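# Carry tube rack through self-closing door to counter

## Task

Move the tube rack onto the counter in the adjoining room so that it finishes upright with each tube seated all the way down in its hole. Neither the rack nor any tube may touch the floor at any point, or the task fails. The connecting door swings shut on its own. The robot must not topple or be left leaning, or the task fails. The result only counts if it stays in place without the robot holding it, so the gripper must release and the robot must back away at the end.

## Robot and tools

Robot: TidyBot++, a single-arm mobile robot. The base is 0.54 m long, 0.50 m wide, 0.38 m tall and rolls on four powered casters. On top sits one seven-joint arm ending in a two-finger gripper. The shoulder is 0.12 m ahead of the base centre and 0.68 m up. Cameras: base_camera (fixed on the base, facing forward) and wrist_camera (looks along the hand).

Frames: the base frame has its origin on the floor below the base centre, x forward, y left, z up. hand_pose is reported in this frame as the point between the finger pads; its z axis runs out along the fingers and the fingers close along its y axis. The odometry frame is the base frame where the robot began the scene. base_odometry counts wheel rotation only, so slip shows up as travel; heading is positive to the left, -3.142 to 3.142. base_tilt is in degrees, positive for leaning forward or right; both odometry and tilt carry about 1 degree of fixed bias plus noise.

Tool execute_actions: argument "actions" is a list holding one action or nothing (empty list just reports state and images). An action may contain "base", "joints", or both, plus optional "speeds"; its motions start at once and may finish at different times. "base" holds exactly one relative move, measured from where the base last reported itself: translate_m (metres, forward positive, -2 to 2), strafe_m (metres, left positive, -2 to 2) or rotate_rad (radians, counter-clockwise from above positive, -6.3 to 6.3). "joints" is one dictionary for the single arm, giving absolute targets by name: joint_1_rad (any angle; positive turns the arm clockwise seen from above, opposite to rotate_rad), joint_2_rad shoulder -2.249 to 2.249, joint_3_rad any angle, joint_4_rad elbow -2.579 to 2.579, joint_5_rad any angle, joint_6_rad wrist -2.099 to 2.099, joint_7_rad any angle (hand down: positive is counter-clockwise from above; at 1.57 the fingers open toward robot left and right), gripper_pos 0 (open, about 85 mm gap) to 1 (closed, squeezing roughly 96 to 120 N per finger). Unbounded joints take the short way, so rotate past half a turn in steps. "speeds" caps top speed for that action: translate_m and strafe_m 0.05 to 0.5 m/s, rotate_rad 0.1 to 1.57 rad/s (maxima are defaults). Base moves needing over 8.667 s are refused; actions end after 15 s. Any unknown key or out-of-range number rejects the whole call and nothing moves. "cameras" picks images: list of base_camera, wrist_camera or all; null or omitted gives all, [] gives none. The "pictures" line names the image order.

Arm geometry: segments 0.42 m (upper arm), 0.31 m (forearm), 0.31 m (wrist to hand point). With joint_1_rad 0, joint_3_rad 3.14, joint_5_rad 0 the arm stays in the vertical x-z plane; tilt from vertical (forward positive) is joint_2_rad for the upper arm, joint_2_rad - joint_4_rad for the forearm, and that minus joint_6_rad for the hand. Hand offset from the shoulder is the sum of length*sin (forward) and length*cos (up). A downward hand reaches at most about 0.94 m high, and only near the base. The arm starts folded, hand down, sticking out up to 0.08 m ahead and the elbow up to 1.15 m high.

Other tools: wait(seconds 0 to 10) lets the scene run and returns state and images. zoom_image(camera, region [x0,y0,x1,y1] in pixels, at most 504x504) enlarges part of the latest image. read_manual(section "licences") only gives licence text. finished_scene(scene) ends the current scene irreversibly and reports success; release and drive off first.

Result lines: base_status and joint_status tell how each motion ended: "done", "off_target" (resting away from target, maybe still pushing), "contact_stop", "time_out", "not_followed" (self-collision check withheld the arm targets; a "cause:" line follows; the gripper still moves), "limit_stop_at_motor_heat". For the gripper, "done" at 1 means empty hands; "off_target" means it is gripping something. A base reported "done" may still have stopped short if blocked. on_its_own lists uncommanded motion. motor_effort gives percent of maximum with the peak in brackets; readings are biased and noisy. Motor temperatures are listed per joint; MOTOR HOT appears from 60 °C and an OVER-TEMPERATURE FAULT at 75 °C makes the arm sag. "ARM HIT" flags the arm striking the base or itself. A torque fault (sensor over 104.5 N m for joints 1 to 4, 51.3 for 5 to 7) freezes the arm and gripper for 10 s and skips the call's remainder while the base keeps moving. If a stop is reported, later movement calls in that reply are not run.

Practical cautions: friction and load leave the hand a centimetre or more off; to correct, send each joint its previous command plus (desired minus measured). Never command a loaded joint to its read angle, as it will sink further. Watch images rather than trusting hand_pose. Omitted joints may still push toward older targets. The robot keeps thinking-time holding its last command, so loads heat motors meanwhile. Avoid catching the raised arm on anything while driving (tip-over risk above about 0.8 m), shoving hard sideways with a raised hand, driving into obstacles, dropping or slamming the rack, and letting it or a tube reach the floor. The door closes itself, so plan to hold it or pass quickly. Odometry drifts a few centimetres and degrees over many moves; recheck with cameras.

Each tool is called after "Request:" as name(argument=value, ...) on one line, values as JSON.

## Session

Request:
execute_actions(actions=[])

Scene clock: 0.00 s.
Motor temperatures (°C, as the motors report them): [37 33 31 30 33 36 44]
base_odometry: x=+0.000 y=+0.000 heading=+0.000 (m, m, rad; odometry frame)
base_tilt: forward=-0.2 right=-1.3 (deg)
base_status: not commanded
joint_positions: joint_1_rad=+0.047 joint_2_rad=-0.378 joint_3_rad=+3.200 joint_4_rad=-2.504 joint_5_rad=-0.032 joint_6_rad=-0.892 joint_7_rad=+1.621 gripper_pos=+0.000
joint_status: not commanded
motor_effort: joint_1_rad=+0 joint_2_rad=+1 joint_3_rad=+0 joint_4_rad=+11 joint_5_rad=+1 joint_6_rad=+1 joint_7_rad=+0 (%)
hand_pose: x=+0.2703 y=-0.0044 z=+0.5988 quat_wxyz=(-0.019, +0.997, -0.036, +0.063) (m; base frame)
pictures: base_camera, wrist_camera
Images, in order (width x height): base_camera 644x364, wrist_camera 644x476.

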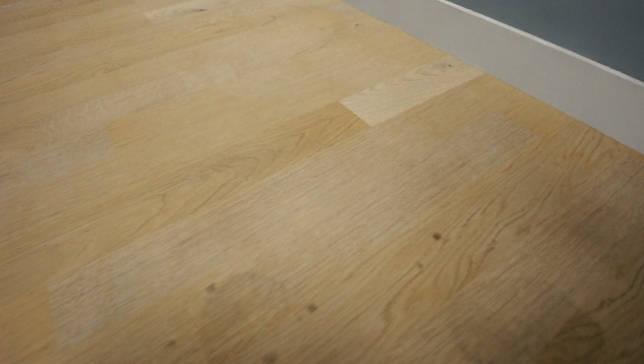

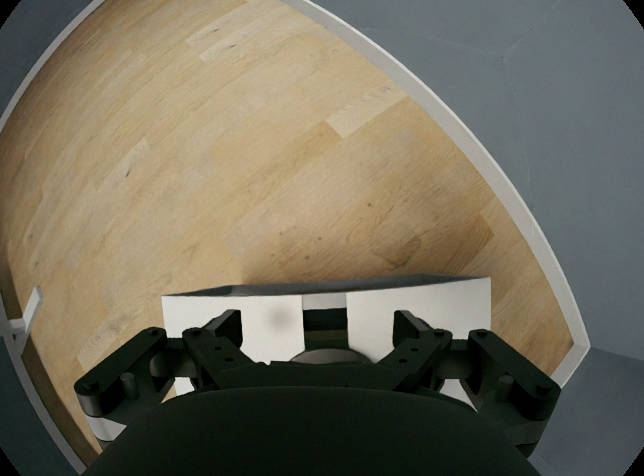

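Request:
execute_actions(actions=[{"base": {"rotate_rad": 1.2}, "joints": {"joint_1_rad": -0.02, "joint_3_rad": 3.12, "joint_5_rad": 0.03, "joint_6_rad": 0.3, "joint_7_rad": 1.55}}])

Scene clock: 6.70 s.
Motor temperatures (°C, as the motors report them): [37 33 31 30 33 36 44]
base_odometry: x=+0.000 y=+0.000 heading=+1.199 (m, m, rad; odometry frame)
base_tilt: forward=-0.2 right=-1.3 (deg)
base_status: done
joint_positions: joint_1_rad=+0.001 joint_2_rad=-0.378 joint_3_rad=+3.126 joint_4_rad=-2.503 joint_5_rad=-0.012 joint_6_rad=+0.293 joint_7_rad=+1.574 gripper_pos=+0.000
joint_status: all done
motor_effort: joint_1_rad=+0(2) joint_2_rad=-7(7) joint_3_rad=+0(2) joint_4_rad=+19(19) joint_5_rad=+1(1) joint_6_rad=+10(9) joint_7_rad=+0(0) (%)
hand_pose: x=+0.5315 y=+0.0068 z=+0.8268 quat_wxyz=(-0.003, +0.793, +0.003, +0.609) (m; base frame)
pictures: base_camera, wrist_camera
Images, in order (width x height): base_camera 644x364, wrist_camera 644x476.

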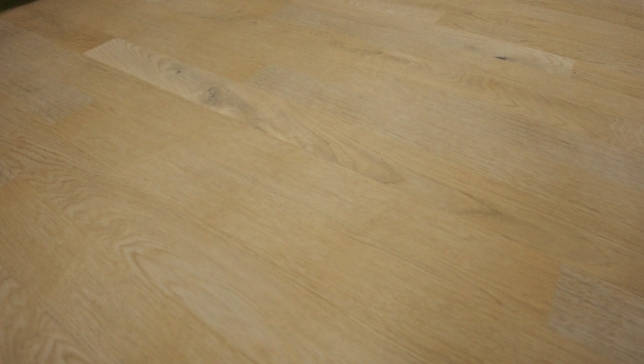

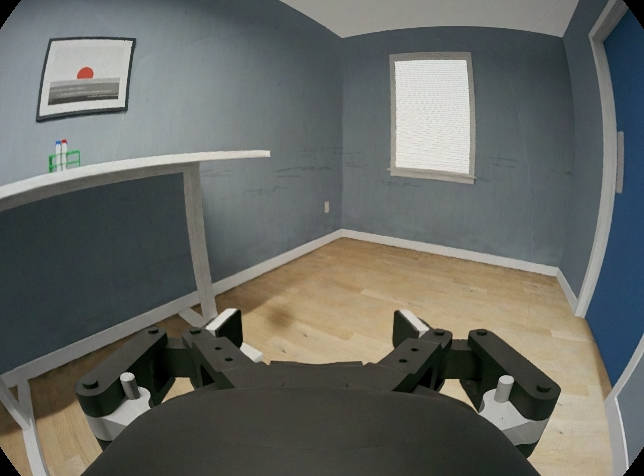

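Request:
zoom_image(camera="wrist_camera", region=[20, 120, 120, 200])

Request:
execute_actions(actions=[{"base": {"rotate_rad": 0.93}, "joints": {"joint_2_rad": -0.1, "joint_4_rad": -0.8, "joint_6_rad": -1.35}}])

Region (20, 120, 120, 200) of wrist_camera's 644x476 image, scaled by 5.040; it fills the top 403 rows of this view, and the rest is white.

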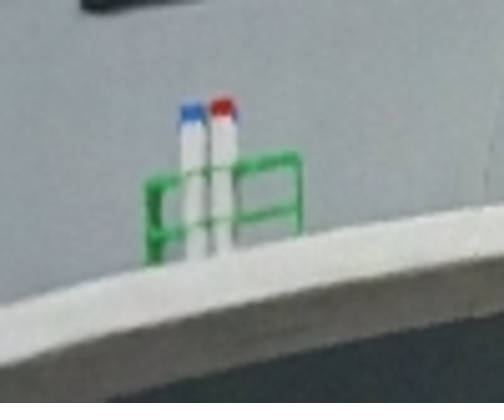

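Scene clock: 12.73 s.
Motor temperatures (°C, as the motors report them): [37 33 31 30 33 36 44]
base_odometry: x=+0.000 y=+0.000 heading=+2.128 (m, m, rad; odometry frame)
base_tilt: forward=-0.2 right=-1.3 (deg)
base_status: done
joint_positions: joint_1_rad=-0.002 joint_2_rad=-0.122 joint_3_rad=+3.122 joint_4_rad=-0.818 joint_5_rad=-0.012 joint_6_rad=-1.322 joint_7_rad=+1.574 gripper_pos=+0.000
joint_status: all done
motor_effort: joint_1_rad=+0(2) joint_2_rad=-13(15) joint_3_rad=+0(2) joint_4_rad=+16(22) joint_5_rad=+1(2) joint_6_rad=+8(9) joint_7_rad=+0(0) (%)
hand_pose: x=+0.5496 y=+0.0155 z=+1.2061 quat_wxyz=(-0.009, +0.846, +0.013, +0.533) (m; base frame)
pictures: base_camera, wrist_camera
Images, in order (width x height): base_camera 644x364, wrist_camera 644x476.

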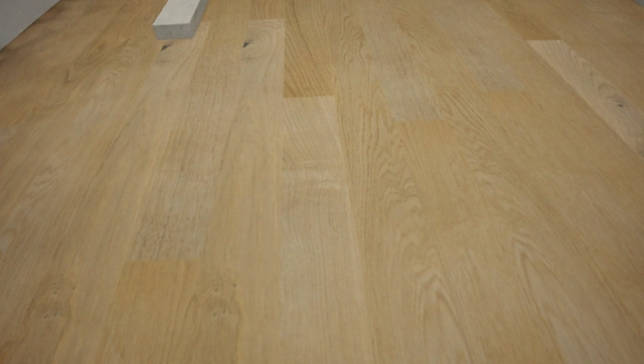

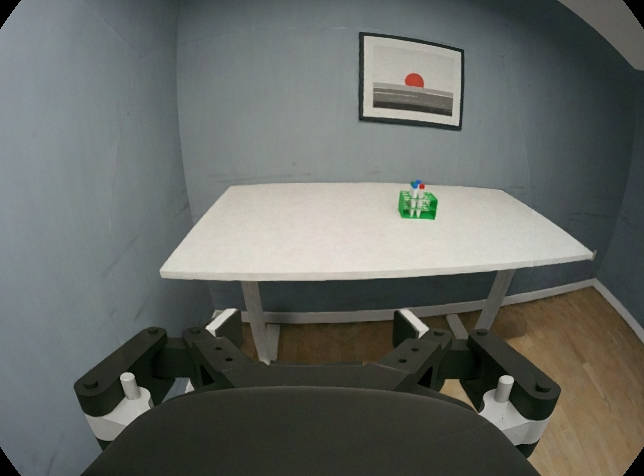

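Request:
zoom_image(camera="wrist_camera", region=[380, 165, 460, 235])

Region (380, 165, 460, 235) of wrist_camera's 644x476 image, scaled by 6.300; it fills the top 441 rows of this view, and the rest is white.

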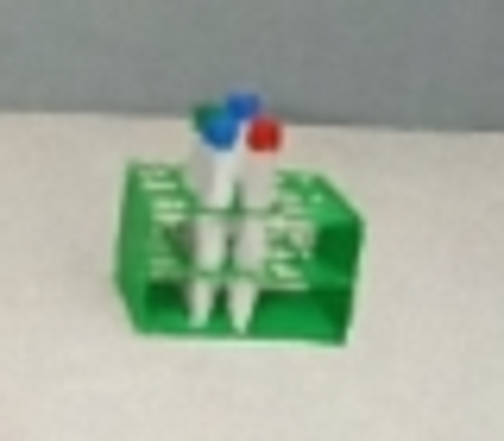

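Request:
execute_actions(actions=[{"base": {"strafe_m": -0.3}, "joints": {"joint_3_rad": 3.16, "joint_5_rad": 0.04}}], cameras=[])

Request:
execute_actions(actions=[{"base": {"translate_m": 0.55}, "joints": {"joint_6_rad": -1.75}}])

Scene clock: 105.57 s.
Motor temperatures (°C, as the motors report them): [37 33 31 30 33 36 44]
base_odometry: x=+0.255 y=+0.159 heading=+2.129 (m, m, rad; odometry frame)
base_tilt: forward=-0.2 right=-1.3 (deg)
base_status: done
joint_positions: joint_1_rad=-0.003 joint_2_rad=-0.120 joint_3_rad=+3.156 joint_4_rad=-0.818 joint_5_rad=+0.001 joint_6_rad=-1.322 joint_7_rad=+1.574 gripper_pos=+0.000
joint_status: all done
motor_effort: joint_1_rad=+1(2) joint_2_rad=-13(13) joint_3_rad=-1(4) joint_4_rad=+15(16) joint_5_rad=+1(3) joint_6_rad=+9(9) joint_7_rad=+0(0) (%)
hand_pose: x=+0.5515 y=-0.0045 z=+1.2051 quat_wxyz=(+0.003, +0.847, -0.004, +0.532) (m; base frame)
pictures: none
No camera images: the call's "cameras" was empty. Leave "cameras" out to get every camera's image.

Scene clock: 108.03 s.
Motor temperatures (°C, as the motors report them): [37 33 31 30 33 36 44]
base_odometry: x=-0.036 y=+0.626 heading=+2.128 (m, m, rad; odometry frame)
base_tilt: forward=-0.2 right=-1.3 (deg)
base_status: done
joint_positions: joint_1_rad=-0.003 joint_2_rad=-0.098 joint_3_rad=+3.156 joint_4_rad=-0.813 joint_5_rad=+0.001 joint_6_rad=-1.744 joint_7_rad=+1.574 gripper_pos=+0.000
joint_status: all done
motor_effort: joint_1_rad=+0(1) joint_2_rad=-13(15) joint_3_rad=+0(1) joint_4_rad=+14(16) joint_5_rad=+1(2) joint_6_rad=+7(9) joint_7_rad=+0(1) (%)
hand_pose: x=+0.4803 y=-0.0036 z=+1.0966 quat_wxyz=(+0.002, +0.942, -0.004, +0.335) (m; base frame)
pictures: base_camera, wrist_camera
Images, in order (width x height): base_camera 644x364, wrist_camera 644x476.

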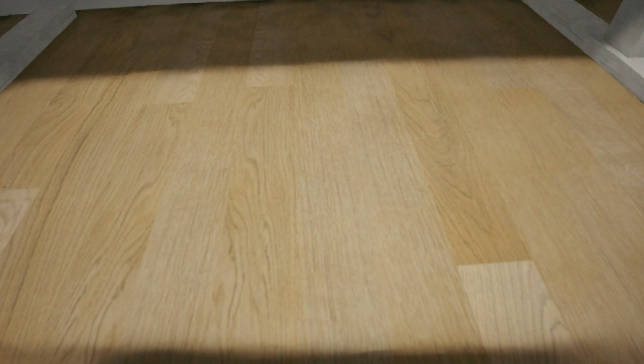

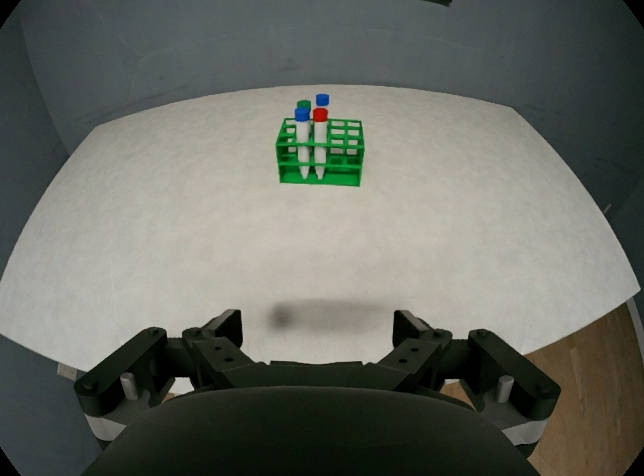

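Request:
zoom_image(camera="wrist_camera", region=[260, 80, 380, 200])

Region (260, 80, 380, 200) of wrist_camera's 644x476 image, scaled by 4.200.

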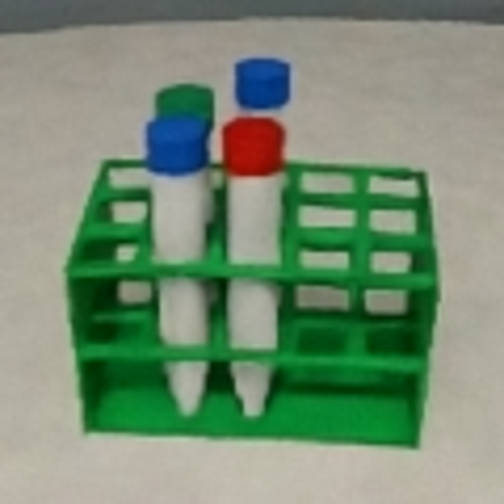

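Request:
execute_actions(actions=[{"base": {"strafe_m": 0.048}, "joints": {"joint_4_rad": -1.0, "joint_6_rad": -0.325, "gripper_pos": 1.0}}], cameras=[])

Request:
execute_actions(actions=[{"joints": {"joint_4_rad": -1.67}}], cameras=["wrist_camera"])

Scene clock: 144.67 s.
Motor temperatures (°C, as the motors report them): [37 33 31 30 33 36 44]
base_odometry: x=-0.077 y=+0.601 heading=+2.128 (m, m, rad; odometry frame)
base_tilt: forward=-0.2 right=-1.3 (deg)
base_status: done
joint_positions: joint_1_rad=-0.004 joint_2_rad=-0.099 joint_3_rad=+3.156 joint_4_rad=-0.983 joint_5_rad=+0.002 joint_6_rad=-0.336 joint_7_rad=+1.574 gripper_pos=+0.999
joint_status: all done
motor_effort: joint_1_rad=+1(2) joint_2_rad=-16(17) joint_3_rad=+0(1) joint_4_rad=+18(18) joint_5_rad=+1(0) joint_6_rad=+9(9) joint_7_rad=-1(1) (%)
hand_pose: x=+0.6132 y=-0.0051 z=+1.4068 quat_wxyz=(+0.006, +0.573, -0.002, +0.820) (m; base frame)
pictures: none
No camera images: the call's "cameras" was empty. Leave "cameras" out to get every camera's image.

Scene clock: 146.60 s.
Motor temperatures (°C, as the motors report them): [37 33 31 30 33 36 44]
base_odometry: x=-0.077 y=+0.601 heading=+2.128 (m, m, rad; odometry frame)
base_tilt: forward=-0.2 right=-1.3 (deg)
base_status: not commanded
joint_positions: joint_1_rad=-0.004 joint_2_rad=-0.098 joint_3_rad=+3.156 joint_4_rad=-1.655 joint_5_rad=+0.002 joint_6_rad=-0.336 joint_7_rad=+1.574 gripper_pos=+0.999
joint_status: all done
motor_effort: joint_1_rad=+0(0) joint_2_rad=-21(22) joint_3_rad=+0(1) joint_4_rad=+21(22) joint_5_rad=+0(1) joint_6_rad=+10(11) joint_7_rad=+0(0) (%)
hand_pose: x=+0.6876 y=-0.0053 z=+1.0068 quat_wxyz=(+0.004, +0.811, -0.003, +0.585) (m; base frame)
pictures: wrist_camera
Images, in order (width x height): wrist_camera 644x476.

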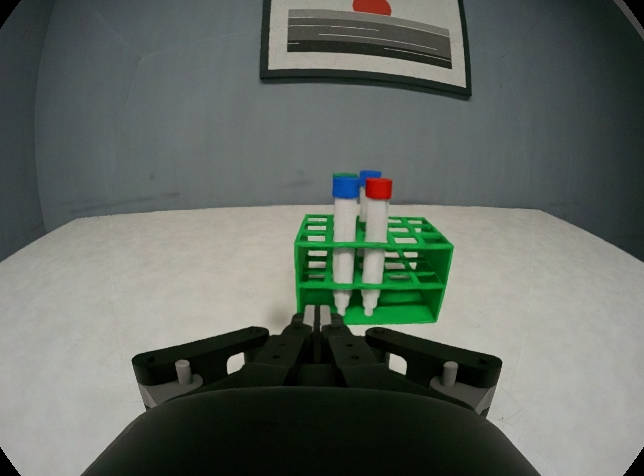

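Request:
zoom_image(camera="wrist_camera", region=[270, 160, 470, 350])

Region (270, 160, 470, 350) of wrist_camera's 644x476 image, scaled by 2.520; it fills the top 479 rows of this view, and the rest is white.

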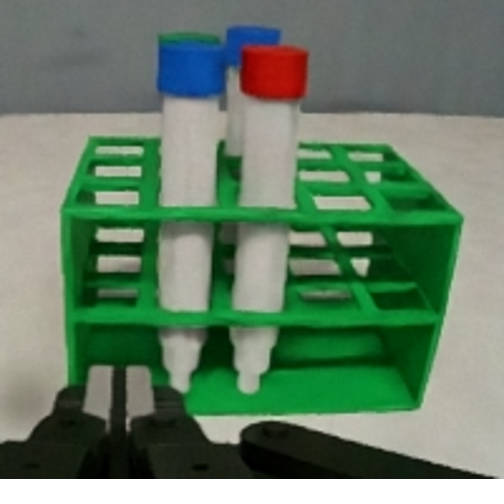

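Request:
execute_actions(actions=[{"base": {"strafe_m": 0.011}, "joints": {"joint_4_rad": -1.692}}], cameras=[])

Request:
execute_actions(actions=[{"base": {"translate_m": 0.08}, "speeds": {"translate_m": 0.05}}], cameras=["wrist_camera"])

Scene clock: 159.70 s.
Motor temperatures (°C, as the motors report them): [37 33 31 30 33 36 44]
base_odometry: x=-0.087 y=+0.595 heading=+2.128 (m, m, rad; odometry frame)
base_tilt: forward=-0.2 right=-1.3 (deg)
base_status: done
joint_positions: joint_1_rad=-0.006 joint_2_rad=-0.098 joint_3_rad=+3.156 joint_4_rad=-1.675 joint_5_rad=+0.002 joint_6_rad=-0.336 joint_7_rad=+1.574 gripper_pos=+0.999
joint_status: all done
motor_effort: joint_1_rad=+1(3) joint_2_rad=-20(22) joint_3_rad=+1(3) joint_4_rad=+21(21) joint_5_rad=+1(1) joint_6_rad=+9(10) joint_7_rad=+0(0) (%)
hand_pose: x=+0.6855 y=-0.0043 z=+0.9942 quat_wxyz=(+0.004, +0.817, -0.002, +0.576) (m; base frame)
pictures: none
No camera images: the call's "cameras" was empty. Leave "cameras" out to get every camera's image.

Scene clock: 161.77 s.
Motor temperatures (°C, as the motors report them): [37 33 31 30 33 36 44]
base_odometry: x=-0.130 y=+0.663 heading=+2.128 (m, m, rad; odometry frame)
base_tilt: forward=-0.2 right=-1.3 (deg)
base_status: done
joint_positions: joint_1_rad=-0.006 joint_2_rad=-0.099 joint_3_rad=+3.156 joint_4_rad=-1.676 joint_5_rad=+0.002 joint_6_rad=-0.336 joint_7_rad=+1.574 gripper_pos=+0.999
joint_status: not commanded
motor_effort: joint_1_rad=+1(0) joint_2_rad=-20(24) joint_3_rad=+0(1) joint_4_rad=+21(23) joint_5_rad=+1(1) joint_6_rad=+10(10) joint_7_rad=+1(0) (%)
hand_pose: x=+0.6851 y=-0.0043 z=+0.9944 quat_wxyz=(+0.004, +0.817, -0.002, +0.577) (m; base frame)
pictures: wrist_camera
Images, in order (width x height): wrist_camera 644x476.

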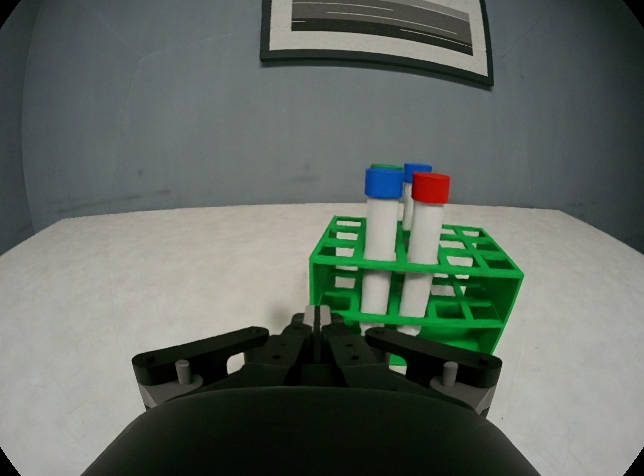

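Request:
execute_actions(actions=[{"base": {"translate_m": 0.03}, "speeds": {"translate_m": 0.05}}], cameras=["wrist_camera"])

Scene clock: 168.27 s.
Motor temperatures (°C, as the motors report them): [37 33 31 30 33 36 44]
base_odometry: x=-0.146 y=+0.688 heading=+2.128 (m, m, rad; odometry frame)
base_tilt: forward=-0.2 right=-1.3 (deg)
base_status: done
joint_positions: joint_1_rad=-0.006 joint_2_rad=-0.100 joint_3_rad=+3.156 joint_4_rad=-1.676 joint_5_rad=+0.002 joint_6_rad=-0.336 joint_7_rad=+1.574 gripper_pos=+0.999
joint_status: not commanded
motor_effort: joint_1_rad=+1(3) joint_2_rad=-20(24) joint_3_rad=+0(3) joint_4_rad=+21(21) joint_5_rad=+1(2) joint_6_rad=+10(10) joint_7_rad=+0(1) (%)
hand_pose: x=+0.6851 y=-0.0043 z=+0.9945 quat_wxyz=(+0.004, +0.817, -0.002, +0.577) (m; base frame)
pictures: wrist_camera
Images, in order (width x height): wrist_camera 644x476.

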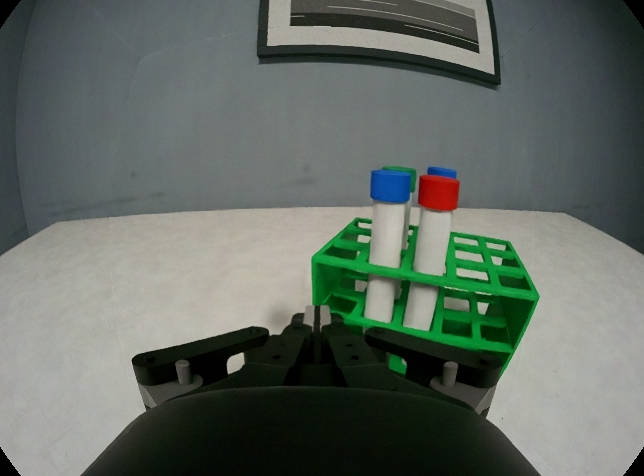

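Request:
zoom_image(camera="wrist_camera", region=[290, 150, 560, 380])

Region (290, 150, 560, 380) of wrist_camera's 644x476 image, scaled by 1.867; it fills the top 429 rows of this view, and the rest is white.

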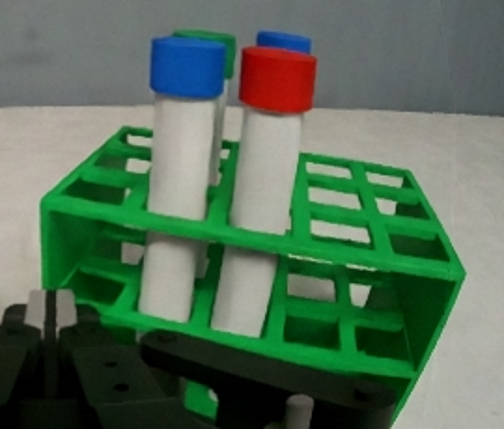

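Request:
execute_actions(actions=[{"base": {"translate_m": -0.12}, "speeds": {"translate_m": 0.2}}], cameras=[])

Request:
execute_actions(actions=[{"base": {"rotate_rad": -0.43}, "joints": {"joint_3_rad": 3.136, "joint_5_rad": 1.755, "joint_6_rad": 1.58, "joint_7_rad": 0.03, "gripper_pos": 0.0}, "speeds": {"rotate_rad": 0.4}}], cameras=["wrist_camera"])

Scene clock: 210.70 s.
Motor temperatures (°C, as the motors report them): [37 33 31 30 33 36 44]
base_odometry: x=-0.082 y=+0.586 heading=+2.128 (m, m, rad; odometry frame)
base_tilt: forward=-0.2 right=-1.3 (deg)
base_status: done
joint_positions: joint_1_rad=-0.006 joint_2_rad=-0.099 joint_3_rad=+3.157 joint_4_rad=-1.676 joint_5_rad=+0.002 joint_6_rad=-0.336 joint_7_rad=+1.574 gripper_pos=+0.999
joint_status: not commanded
motor_effort: joint_1_rad=+1(2) joint_2_rad=-20(24) joint_3_rad=+0(2) joint_4_rad=+21(22) joint_5_rad=+1(1) joint_6_rad=+9(10) joint_7_rad=+0(0) (%)
hand_pose: x=+0.6852 y=-0.0043 z=+0.9940 quat_wxyz=(+0.004, +0.817, -0.002, +0.576) (m; base frame)
pictures: none
No camera images: the call's "cameras" was empty. Leave "cameras" out to get every camera's image.

Scene clock: 212.77 s.
Motor temperatures (°C, as the motors report them): [37 33 31 30 33 36 44]
base_odometry: x=-0.082 y=+0.586 heading=+1.699 (m, m, rad; odometry frame)
base_tilt: forward=-0.2 right=-1.3 (deg)
base_status: done
joint_positions: joint_1_rad=-0.010 joint_2_rad=-0.099 joint_3_rad=+3.143 joint_4_rad=-1.683 joint_5_rad=+1.736 joint_6_rad=+1.572 joint_7_rad=+0.037 gripper_pos=+0.000
joint_status: all done
motor_effort: joint_1_rad=+1(4) joint_2_rad=-14(22) joint_3_rad=+1(5) joint_4_rad=+16(23) joint_5_rad=-8(9) joint_6_rad=+1(10) joint_7_rad=+0(1) (%)
hand_pose: x=+0.3881 y=+0.3102 z=+1.0450 quat_wxyz=(-0.454, +0.530, +0.549, +0.460) (m; base frame)
pictures: wrist_camera
Images, in order (width x height): wrist_camera 644x476.

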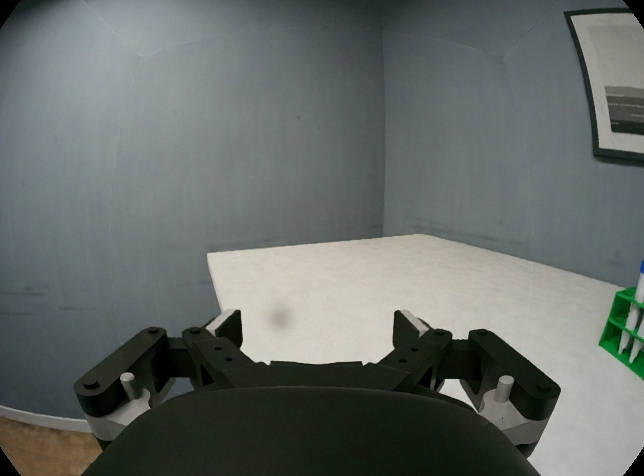

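Request:
execute_actions(actions=[{"base": {"strafe_m": -0.165}, "joints": {"joint_2_rad": 0.27, "joint_4_rad": -1.326, "joint_6_rad": 1.53}}], cameras=[])

Scene clock: 219.87 s.
Motor temperatures (°C, as the motors report them): [37 33 31 30 33 36 44]
base_odometry: x=+0.081 y=+0.607 heading=+1.698 (m, m, rad; odometry frame)
base_tilt: forward=-0.2 right=-1.3 (deg)
base_status: done
joint_positions: joint_1_rad=-0.010 joint_2_rad=+0.269 joint_3_rad=+3.141 joint_4_rad=-1.348 joint_5_rad=+1.736 joint_6_rad=+1.556 joint_7_rad=+0.037 gripper_pos=+0.000
joint_status: all done
motor_effort: joint_1_rad=+0(1) joint_2_rad=-29(31) joint_3_rad=-1(3) joint_4_rad=+16(16) joint_5_rad=-7(8) joint_6_rad=+2(2) joint_7_rad=+0(0) (%)
hand_pose: x=+0.5440 y=+0.3123 z=+1.0213 quat_wxyz=(-0.459, +0.541, +0.538, +0.455) (m; base frame)
pictures: none
No camera images: the call's "cameras" was empty. Leave "cameras" out to get every camera's image.

Request:
execute_actions(actions=[{"base": {"translate_m": 0.247}, "speeds": {"translate_m": 0.2}}])

Request:
zoom_image(camera="wrist_camera", region=[200, 190, 440, 375])

Scene clock: 224.23 s.
Motor temperatures (°C, as the motors report them): [37 33 31 30 33 36 44]
base_odometry: x=+0.050 y=+0.852 heading=+1.697 (m, m, rad; odometry frame)
base_tilt: forward=-0.2 right=-1.3 (deg)
base_status: done
joint_positions: joint_1_rad=-0.010 joint_2_rad=+0.270 joint_3_rad=+3.141 joint_4_rad=-1.346 joint_5_rad=+1.736 joint_6_rad=+1.555 joint_7_rad=+0.037 gripper_pos=+0.000
joint_status: not commanded
motor_effort: joint_1_rad=+1(1) joint_2_rad=-30(32) joint_3_rad=-1(2) joint_4_rad=+16(17) joint_5_rad=-8(9) joint_6_rad=+2(2) joint_7_rad=+0(0) (%)
hand_pose: x=+0.5444 y=+0.3123 z=+1.0216 quat_wxyz=(-0.459, +0.541, +0.539, +0.455) (m; base frame)
pictures: base_camera, wrist_camera
Images, in order (width x height): base_camera 644x364, wrist_camera 644x476.

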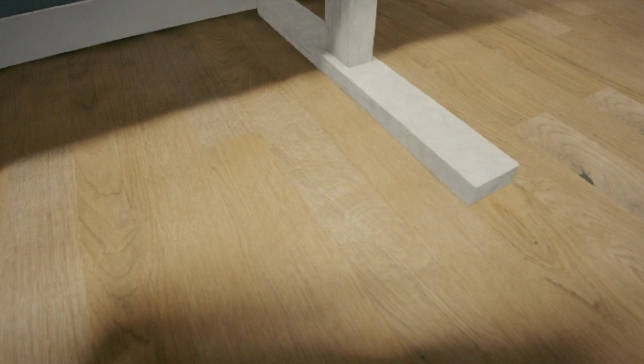

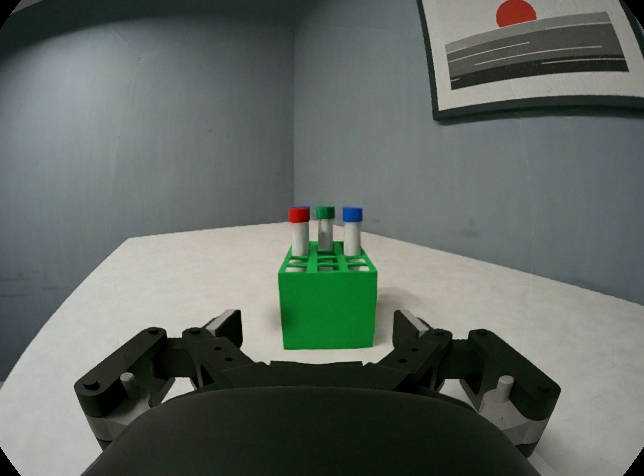

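Region (200, 190, 440, 375) of wrist_camera's 644x476 image, scaled by 2.100; it fills the top 388 rows of this view, and the rest is white.

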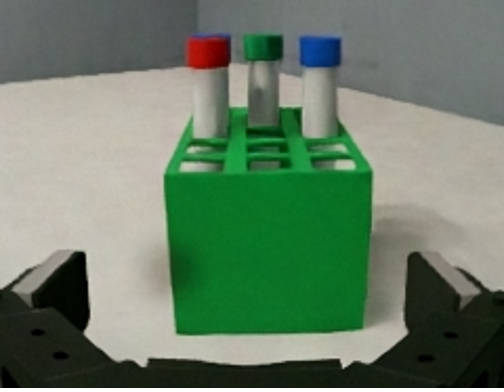

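Request:
execute_actions(actions=[{"base": {"translate_m": 0.008}, "joints": {"joint_7_rad": 0.07}}], cameras=[])

Request:
execute_actions(actions=[{"base": {"strafe_m": 0.065}, "speeds": {"strafe_m": 0.1}}], cameras=["wrist_camera"])

Request:
zoom_image(camera="wrist_camera", region=[200, 190, 440, 375])

Scene clock: 235.67 s.
Motor temperatures (°C, as the motors report them): [37 33 31 30 33 36 44]
base_odometry: x=+0.050 y=+0.861 heading=+1.697 (m, m, rad; odometry frame)
base_tilt: forward=-0.2 right=-1.3 (deg)
base_status: done
joint_positions: joint_1_rad=-0.010 joint_2_rad=+0.271 joint_3_rad=+3.141 joint_4_rad=-1.346 joint_5_rad=+1.736 joint_6_rad=+1.555 joint_7_rad=+0.047 gripper_pos=+0.000
joint_status: all done
motor_effort: joint_1_rad=+1(1) joint_2_rad=-30(34) joint_3_rad=-2(3) joint_4_rad=+16(17) joint_5_rad=-8(8) joint_6_rad=+1(3) joint_7_rad=-1(0) (%)
hand_pose: x=+0.5452 y=+0.3123 z=+1.0209 quat_wxyz=(-0.457, +0.538, +0.541, +0.457) (m; base frame)
pictures: none
No camera images: the call's "cameras" was empty. Leave "cameras" out to get every camera's image.

Scene clock: 236.87 s.
Motor temperatures (°C, as the motors report them): [37 33 31 30 33 36 44]
base_odometry: x=-0.015 y=+0.853 heading=+1.697 (m, m, rad; odometry frame)
base_tilt: forward=-0.2 right=-1.3 (deg)
base_status: done
joint_positions: joint_1_rad=-0.010 joint_2_rad=+0.271 joint_3_rad=+3.140 joint_4_rad=-1.346 joint_5_rad=+1.736 joint_6_rad=+1.554 joint_7_rad=+0.047 gripper_pos=+0.000
joint_status: not commanded
motor_effort: joint_1_rad=+1(3) joint_2_rad=-29(30) joint_3_rad=-1(4) joint_4_rad=+16(16) joint_5_rad=-8(8) joint_6_rad=+1(1) joint_7_rad=+0(1) (%)
hand_pose: x=+0.5450 y=+0.3127 z=+1.0211 quat_wxyz=(-0.457, +0.538, +0.541, +0.457) (m; base frame)
pictures: wrist_camera
Images, in order (width x height): wrist_camera 644x476.

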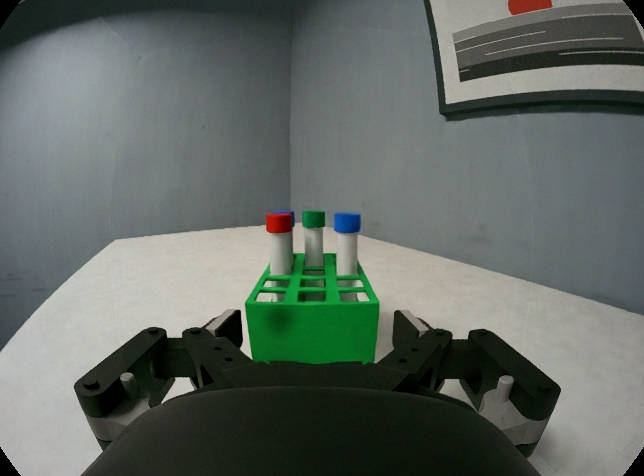

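Region (200, 190, 440, 375) of wrist_camera's 644x476 image, scaled by 2.100; it fills the top 388 rows of this view, and the rest is white.

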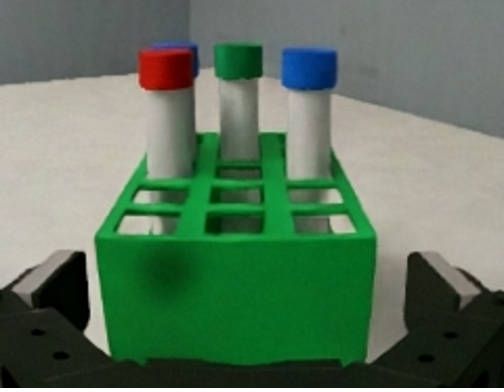

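Request:
execute_actions(actions=[{"base": {"translate_m": -0.004}, "joints": {"joint_5_rad": 1.684}}], cameras=[])

Request:
execute_actions(actions=[{"base": {"strafe_m": 0.02}, "speeds": {"strafe_m": 0.05}}], cameras=["wrist_camera"])

Request:
zoom_image(camera="wrist_camera", region=[200, 190, 440, 375])

Scene clock: 245.93 s.
Motor temperatures (°C, as the motors report them): [37 33 31 30 33 36 44]
base_odometry: x=-0.015 y=+0.849 heading=+1.697 (m, m, rad; odometry frame)
base_tilt: forward=-0.2 right=-1.3 (deg)
base_status: done
joint_positions: joint_1_rad=-0.010 joint_2_rad=+0.271 joint_3_rad=+3.140 joint_4_rad=-1.345 joint_5_rad=+1.726 joint_6_rad=+1.554 joint_7_rad=+0.047 gripper_pos=+0.000
joint_status: all done
motor_effort: joint_1_rad=+0(0) joint_2_rad=-28(33) joint_3_rad=-1(1) joint_4_rad=+16(17) joint_5_rad=-8(9) joint_6_rad=+1(2) joint_7_rad=+0(0) (%)
hand_pose: x=+0.5453 y=+0.3132 z=+1.0243 quat_wxyz=(-0.459, +0.536, +0.539, +0.460) (m; base frame)
pictures: none
No camera images: the call's "cameras" was empty. Leave "cameras" out to get every camera's image.

Scene clock: 246.80 s.
Motor temperatures (°C, as the motors report them): [37 33 31 30 33 36 44]
base_odometry: x=-0.034 y=+0.846 heading=+1.697 (m, m, rad; odometry frame)
base_tilt: forward=-0.2 right=-1.3 (deg)
base_status: done
joint_positions: joint_1_rad=-0.010 joint_2_rad=+0.271 joint_3_rad=+3.140 joint_4_rad=-1.345 joint_5_rad=+1.726 joint_6_rad=+1.554 joint_7_rad=+0.047 gripper_pos=+0.000
joint_status: not commanded
motor_effort: joint_1_rad=+1(4) joint_2_rad=-29(33) joint_3_rad=-1(4) joint_4_rad=+16(17) joint_5_rad=-8(9) joint_6_rad=+2(2) joint_7_rad=+0(1) (%)
hand_pose: x=+0.5453 y=+0.3133 z=+1.0245 quat_wxyz=(-0.459, +0.536, +0.539, +0.460) (m; base frame)
pictures: wrist_camera
Images, in order (width x height): wrist_camera 644x476.

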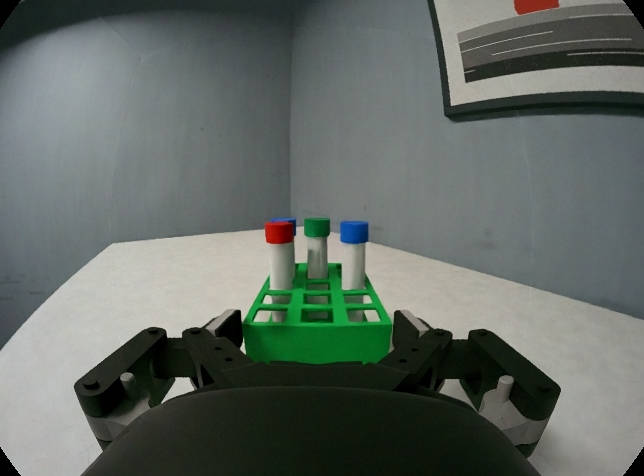

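Region (200, 190, 440, 375) of wrist_camera's 644x476 image, scaled by 2.100; it fills the top 388 rows of this view, and the rest is white.

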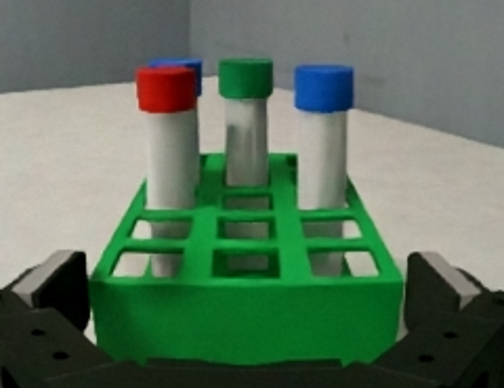

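Request:
execute_actions(actions=[{"base": {"strafe_m": 0.025}, "speeds": {"strafe_m": 0.05}}], cameras=["wrist_camera"])

Request:
execute_actions(actions=[{"joints": {"gripper_pos": 1.0}}], cameras=["wrist_camera"])

Scene clock: 250.87 s.
Motor temperatures (°C, as the motors report them): [37 33 31 30 33 36 44]
base_odometry: x=-0.059 y=+0.843 heading=+1.697 (m, m, rad; odometry frame)
base_tilt: forward=-0.2 right=-1.3 (deg)
base_status: done
joint_positions: joint_1_rad=-0.010 joint_2_rad=+0.271 joint_3_rad=+3.140 joint_4_rad=-1.345 joint_5_rad=+1.725 joint_6_rad=+1.554 joint_7_rad=+0.047 gripper_pos=+0.000
joint_status: not commanded
motor_effort: joint_1_rad=+0(4) joint_2_rad=-29(32) joint_3_rad=-2(3) joint_4_rad=+16(17) joint_5_rad=-8(9) joint_6_rad=+2(2) joint_7_rad=+0(1) (%)
hand_pose: x=+0.5451 y=+0.3135 z=+1.0245 quat_wxyz=(-0.459, +0.536, +0.539, +0.460) (m; base frame)
pictures: wrist_camera
Images, in order (width x height): wrist_camera 644x476.

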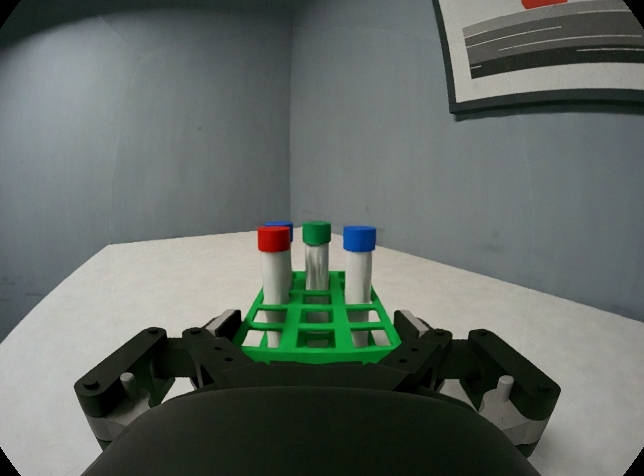

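Scene clock: 251.97 s.
Motor temperatures (°C, as the motors report them): [37 33 31 30 33 36 44]
base_odometry: x=-0.059 y=+0.843 heading=+1.697 (m, m, rad; odometry frame)
base_tilt: forward=-0.2 right=-1.3 (deg)
base_status: not commanded
joint_positions: joint_1_rad=-0.010 joint_2_rad=+0.271 joint_3_rad=+3.140 joint_4_rad=-1.345 joint_5_rad=+1.725 joint_6_rad=+1.554 joint_7_rad=+0.047 gripper_pos=+0.075
joint_status: gripper_pos off_target (ended at +0.075, target +1.000)
motor_effort: joint_1_rad=+0(0) joint_2_rad=-29(29) joint_3_rad=-2(1) joint_4_rad=+16(16) joint_5_rad=-8(8) joint_6_rad=+2(1) joint_7_rad=+0(0) (%)
hand_pose: x=+0.5451 y=+0.3135 z=+1.0247 quat_wxyz=(-0.460, +0.535, +0.539, +0.460) (m; base frame)
pictures: wrist_camera
Images, in order (width x height): wrist_camera 644x476.

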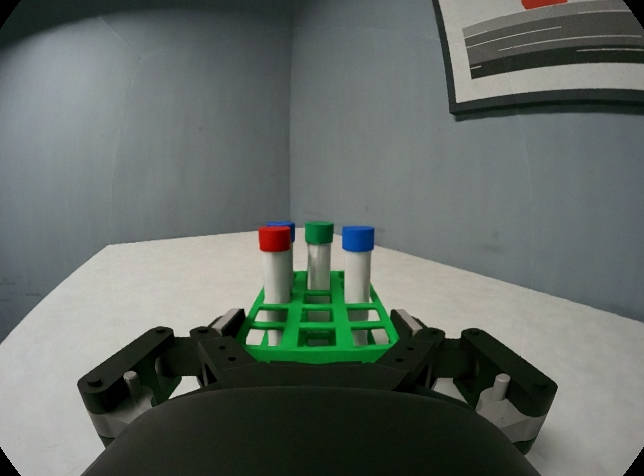

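Request:
execute_actions(actions=[{"joints": {"joint_4_rad": -1.157, "joint_7_rad": -0.14}}], cameras=["wrist_camera"])

Scene clock: 262.43 s.
Motor temperatures (°C, as the motors report them): [37 34 31 30 33 36 44]
base_odometry: x=-0.059 y=+0.843 heading=+1.697 (m, m, rad; odometry frame)
base_tilt: forward=-0.2 right=-1.3 (deg)
base_status: not commanded
joint_positions: joint_1_rad=-0.010 joint_2_rad=+0.271 joint_3_rad=+3.140 joint_4_rad=-1.177 joint_5_rad=+1.725 joint_6_rad=+1.554 joint_7_rad=-0.118 gripper_pos=+0.075
joint_status: all done
motor_effort: joint_1_rad=+1(1) joint_2_rad=-30(32) joint_3_rad=-2(1) joint_4_rad=+17(17) joint_5_rad=-9(9) joint_6_rad=+0(0) joint_7_rad=-1(0) (%)
hand_pose: x=+0.5511 y=+0.3136 z=+1.0787 quat_wxyz=(-0.454, +0.540, +0.532, +0.468) (m; base frame)
pictures: wrist_camera
Images, in order (width x height): wrist_camera 644x476.

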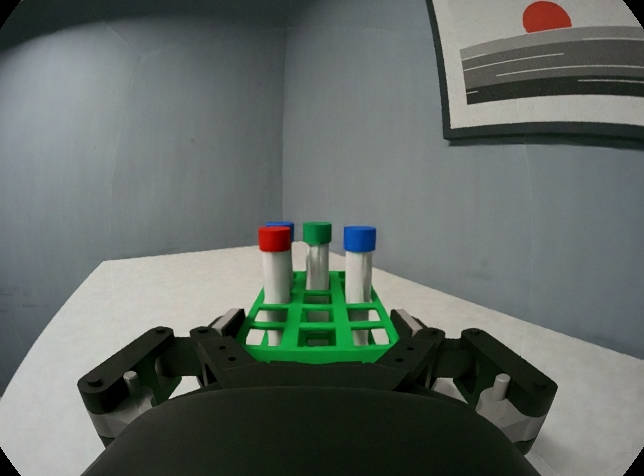

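Request:
execute_actions(actions=[{"base": {"strafe_m": -1.62}, "joints": {"joint_2_rad": -0.393, "joint_4_rad": -1.842}, "speeds": {"strafe_m": 0.45}}])

Scene clock: 278.97 s.
Motor temperatures (°C, as the motors report them): [37 34 31 31 33 36 44]
base_odometry: x=+1.548 y=+1.046 heading=+1.697 (m, m, rad; odometry frame)
base_tilt: forward=-0.2 right=-1.3 (deg)
base_status: done
joint_positions: joint_1_rad=-0.012 joint_2_rad=-0.381 joint_3_rad=+3.138 joint_4_rad=-1.827 joint_5_rad=+1.725 joint_6_rad=+1.553 joint_7_rad=-0.118 gripper_pos=+0.075
joint_status: all done
motor_effort: joint_1_rad=+0(3) joint_2_rad=-4(32) joint_3_rad=+2(5) joint_4_rad=+16(18) joint_5_rad=-10(10) joint_6_rad=+0(1) joint_7_rad=-1(0) (%)
hand_pose: x=+0.2812 y=+0.3114 z=+1.0644 quat_wxyz=(-0.453, +0.539, +0.533, +0.469) (m; base frame)
pictures: base_camera, wrist_camera
Images, in order (width x height): base_camera 644x364, wrist_camera 644x476.

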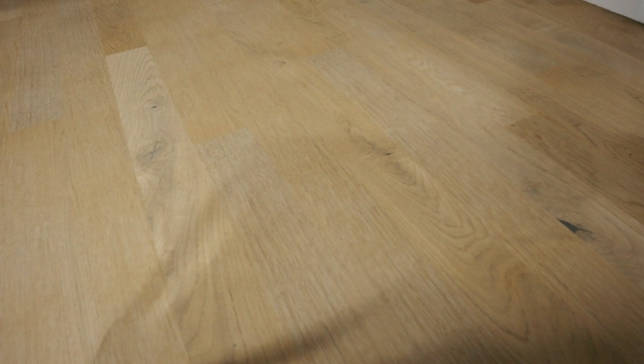

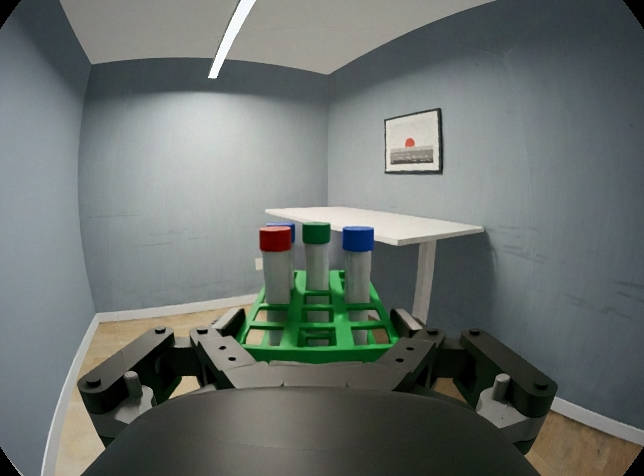

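Request:
execute_actions(actions=[{"base": {"rotate_rad": -2.65}, "joints": {"joint_1_rad": -1.6}, "speeds": {"rotate_rad": 1.2}}])

Scene clock: 283.97 s.
Motor temperatures (°C, as the motors report them): [37 34 31 30 33 36 44]
base_odometry: x=+1.548 y=+1.046 heading=-0.952 (m, m, rad; odometry frame)
base_tilt: forward=-0.2 right=-1.3 (deg)
base_status: done
joint_positions: joint_1_rad=-1.573 joint_2_rad=-0.382 joint_3_rad=+3.138 joint_4_rad=-1.827 joint_5_rad=+1.725 joint_6_rad=+1.553 joint_7_rad=-0.118 gripper_pos=+0.075
joint_status: all done
motor_effort: joint_1_rad=+0(2) joint_2_rad=-3(5) joint_3_rad=+4(4) joint_4_rad=+17(17) joint_5_rad=-8(9) joint_6_rad=+0(1) joint_7_rad=+0(0) (%)
hand_pose: x=-0.1908 y=+0.1649 z=+1.0644 quat_wxyz=(-0.651, +0.008, +0.759, +0.014) (m; base frame)
pictures: base_camera, wrist_camera
Images, in order (width x height): base_camera 644x364, wrist_camera 644x476.

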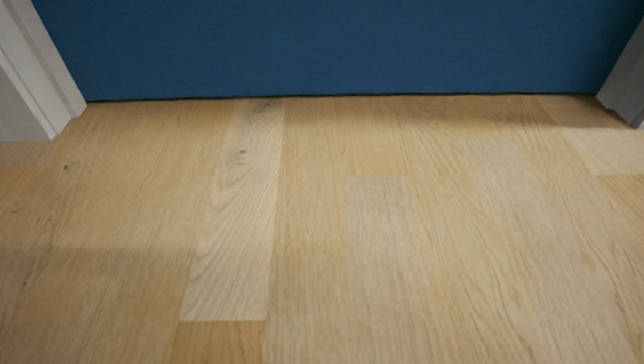

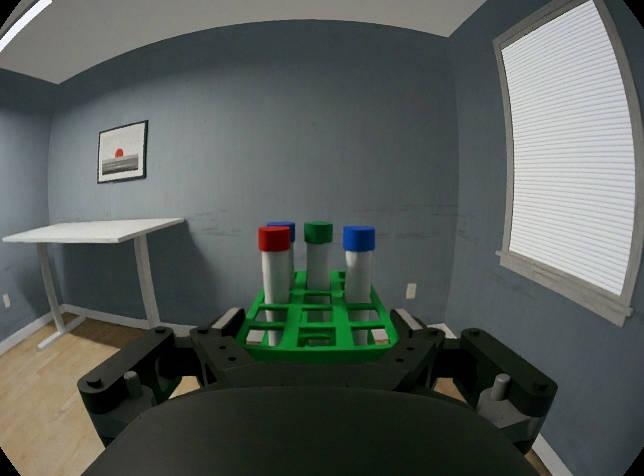

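Request:
execute_actions(actions=[{"base": {"strafe_m": 0.095}}], cameras=[])

Request:
execute_actions(actions=[{"base": {"translate_m": 0.27}, "speeds": {"translate_m": 0.35}}], cameras=["base_camera"])

Scene clock: 293.60 s.
Motor temperatures (°C, as the motors report them): [37 34 31 30 33 36 44]
base_odometry: x=+1.626 y=+1.101 heading=-0.953 (m, m, rad; odometry frame)
base_tilt: forward=-0.2 right=-1.3 (deg)
base_status: done
joint_positions: joint_1_rad=-1.575 joint_2_rad=-0.382 joint_3_rad=+3.138 joint_4_rad=-1.827 joint_5_rad=+1.725 joint_6_rad=+1.553 joint_7_rad=-0.118 gripper_pos=+0.075
joint_status: not commanded
motor_effort: joint_1_rad=+1(2) joint_2_rad=-4(8) joint_3_rad=+3(4) joint_4_rad=+17(17) joint_5_rad=-9(10) joint_6_rad=+0(1) joint_7_rad=-1(0) (%)
hand_pose: x=-0.1911 y=+0.1644 z=+1.0645 quat_wxyz=(-0.651, +0.007, +0.759, +0.014) (m; base frame)
pictures: none
No camera images: the call's "cameras" was empty. Leave "cameras" out to get every camera's image.

Scene clock: 295.43 s.
Motor temperatures (°C, as the motors report them): [37 34 31 30 33 36 44]
base_odometry: x=+1.782 y=+0.881 heading=-0.952 (m, m, rad; odometry frame)
base_tilt: forward=-0.2 right=-1.3 (deg)
base_status: done
joint_positions: joint_1_rad=-1.576 joint_2_rad=-0.382 joint_3_rad=+3.138 joint_4_rad=-1.827 joint_5_rad=+1.725 joint_6_rad=+1.553 joint_7_rad=-0.118 gripper_pos=+0.075
joint_status: not commanded
motor_effort: joint_1_rad=+1(0) joint_2_rad=-3(5) joint_3_rad=+4(3) joint_4_rad=+17(17) joint_5_rad=-10(9) joint_6_rad=+0(0) joint_7_rad=+0(1) (%)
hand_pose: x=-0.1914 y=+0.1639 z=+1.0644 quat_wxyz=(-0.651, +0.006, +0.759, +0.014) (m; base frame)
pictures: base_camera
Images, in order (width x height): base_camera 644x364.

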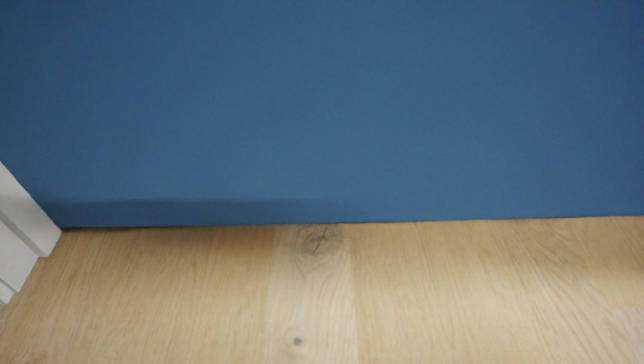

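Request:
execute_actions(actions=[])

Scene clock: 311.90 s.
Motor temperatures (°C, as the motors report them): [37 33 31 30 33 36 44]
base_odometry: x=+1.782 y=+0.881 heading=-0.952 (m, m, rad; odometry frame)
base_tilt: forward=-0.2 right=-1.3 (deg)
base_status: done
joint_positions: joint_1_rad=-1.576 joint_2_rad=-0.382 joint_3_rad=+3.138 joint_4_rad=-1.827 joint_5_rad=+1.725 joint_6_rad=+1.553 joint_7_rad=-0.118 gripper_pos=+0.075
joint_status: not commanded
motor_effort: joint_1_rad=+0(0) joint_2_rad=-3(5) joint_3_rad=+3(3) joint_4_rad=+17(17) joint_5_rad=-9(9) joint_6_rad=+0(0) joint_7_rad=+0(1) (%)
hand_pose: x=-0.1914 y=+0.1639 z=+1.0644 quat_wxyz=(-0.651, +0.006, +0.759, +0.014) (m; base frame)
pictures: base_camera, wrist_camera
Images, in order (width x height): base_camera 644x364, wrist_camera 644x476.

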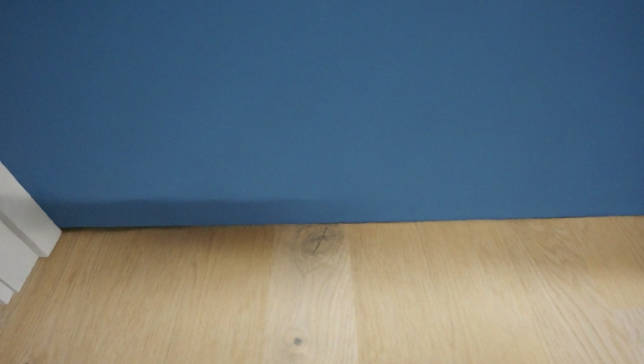

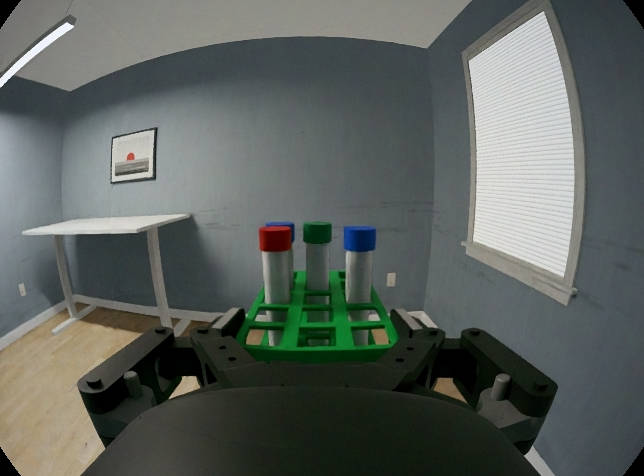

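Request:
execute_actions(actions=[{"base": {"translate_m": 0.2}, "speeds": {"translate_m": 0.25}}], cameras=[])

Request:
execute_actions(actions=[{"base": {"translate_m": 0.12}, "speeds": {"translate_m": 0.05}}])

Scene clock: 317.23 s.
Motor temperatures (°C, as the motors report them): [37 33 31 30 33 36 44]
base_odometry: x=+1.899 y=+0.718 heading=-0.952 (m, m, rad; odometry frame)
base_tilt: forward=-0.2 right=-1.3 (deg)
base_status: done
joint_positions: joint_1_rad=-1.576 joint_2_rad=-0.382 joint_3_rad=+3.138 joint_4_rad=-1.827 joint_5_rad=+1.725 joint_6_rad=+1.553 joint_7_rad=-0.118 gripper_pos=+0.075
joint_status: not commanded
motor_effort: joint_1_rad=+0(1) joint_2_rad=-3(6) joint_3_rad=+3(5) joint_4_rad=+17(17) joint_5_rad=-9(9) joint_6_rad=+0(0) joint_7_rad=+0(0) (%)
hand_pose: x=-0.1916 y=+0.1638 z=+1.0644 quat_wxyz=(-0.651, +0.006, +0.759, +0.013) (m; base frame)
pictures: none
No camera images: the call's "cameras" was empty. Leave "cameras" out to get every camera's image.

Scene clock: 320.10 s.
Motor temperatures (°C, as the motors report them): [37 33 31 30 33 36 44]
base_odometry: x=+1.968 y=+0.620 heading=-0.952 (m, m, rad; odometry frame)
base_tilt: forward=-0.2 right=-1.3 (deg)
base_status: done
joint_positions: joint_1_rad=-1.576 joint_2_rad=-0.382 joint_3_rad=+3.137 joint_4_rad=-1.827 joint_5_rad=+1.725 joint_6_rad=+1.553 joint_7_rad=-0.118 gripper_pos=+0.075
joint_status: not commanded
motor_effort: joint_1_rad=+0(1) joint_2_rad=-4(5) joint_3_rad=+4(5) joint_4_rad=+17(17) joint_5_rad=-10(9) joint_6_rad=+1(1) joint_7_rad=-1(1) (%)
hand_pose: x=-0.1916 y=+0.1636 z=+1.0643 quat_wxyz=(-0.651, +0.006, +0.759, +0.013) (m; base frame)
pictures: base_camera, wrist_camera
Images, in order (width x height): base_camera 644x364, wrist_camera 644x476.

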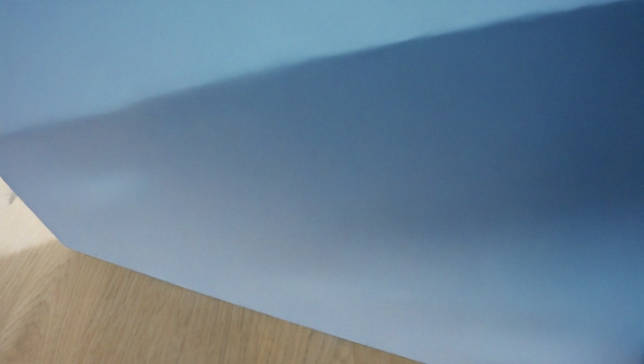

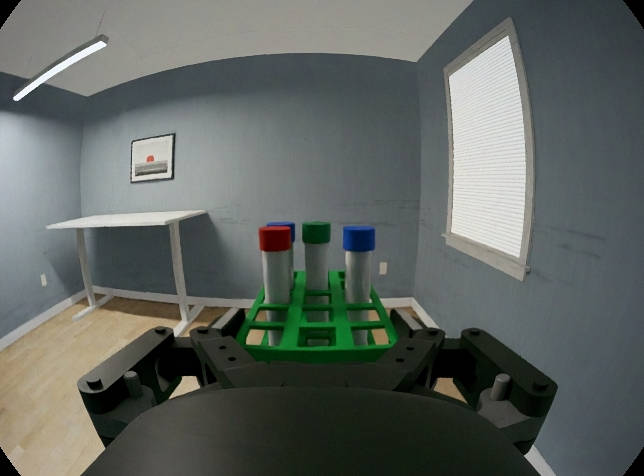

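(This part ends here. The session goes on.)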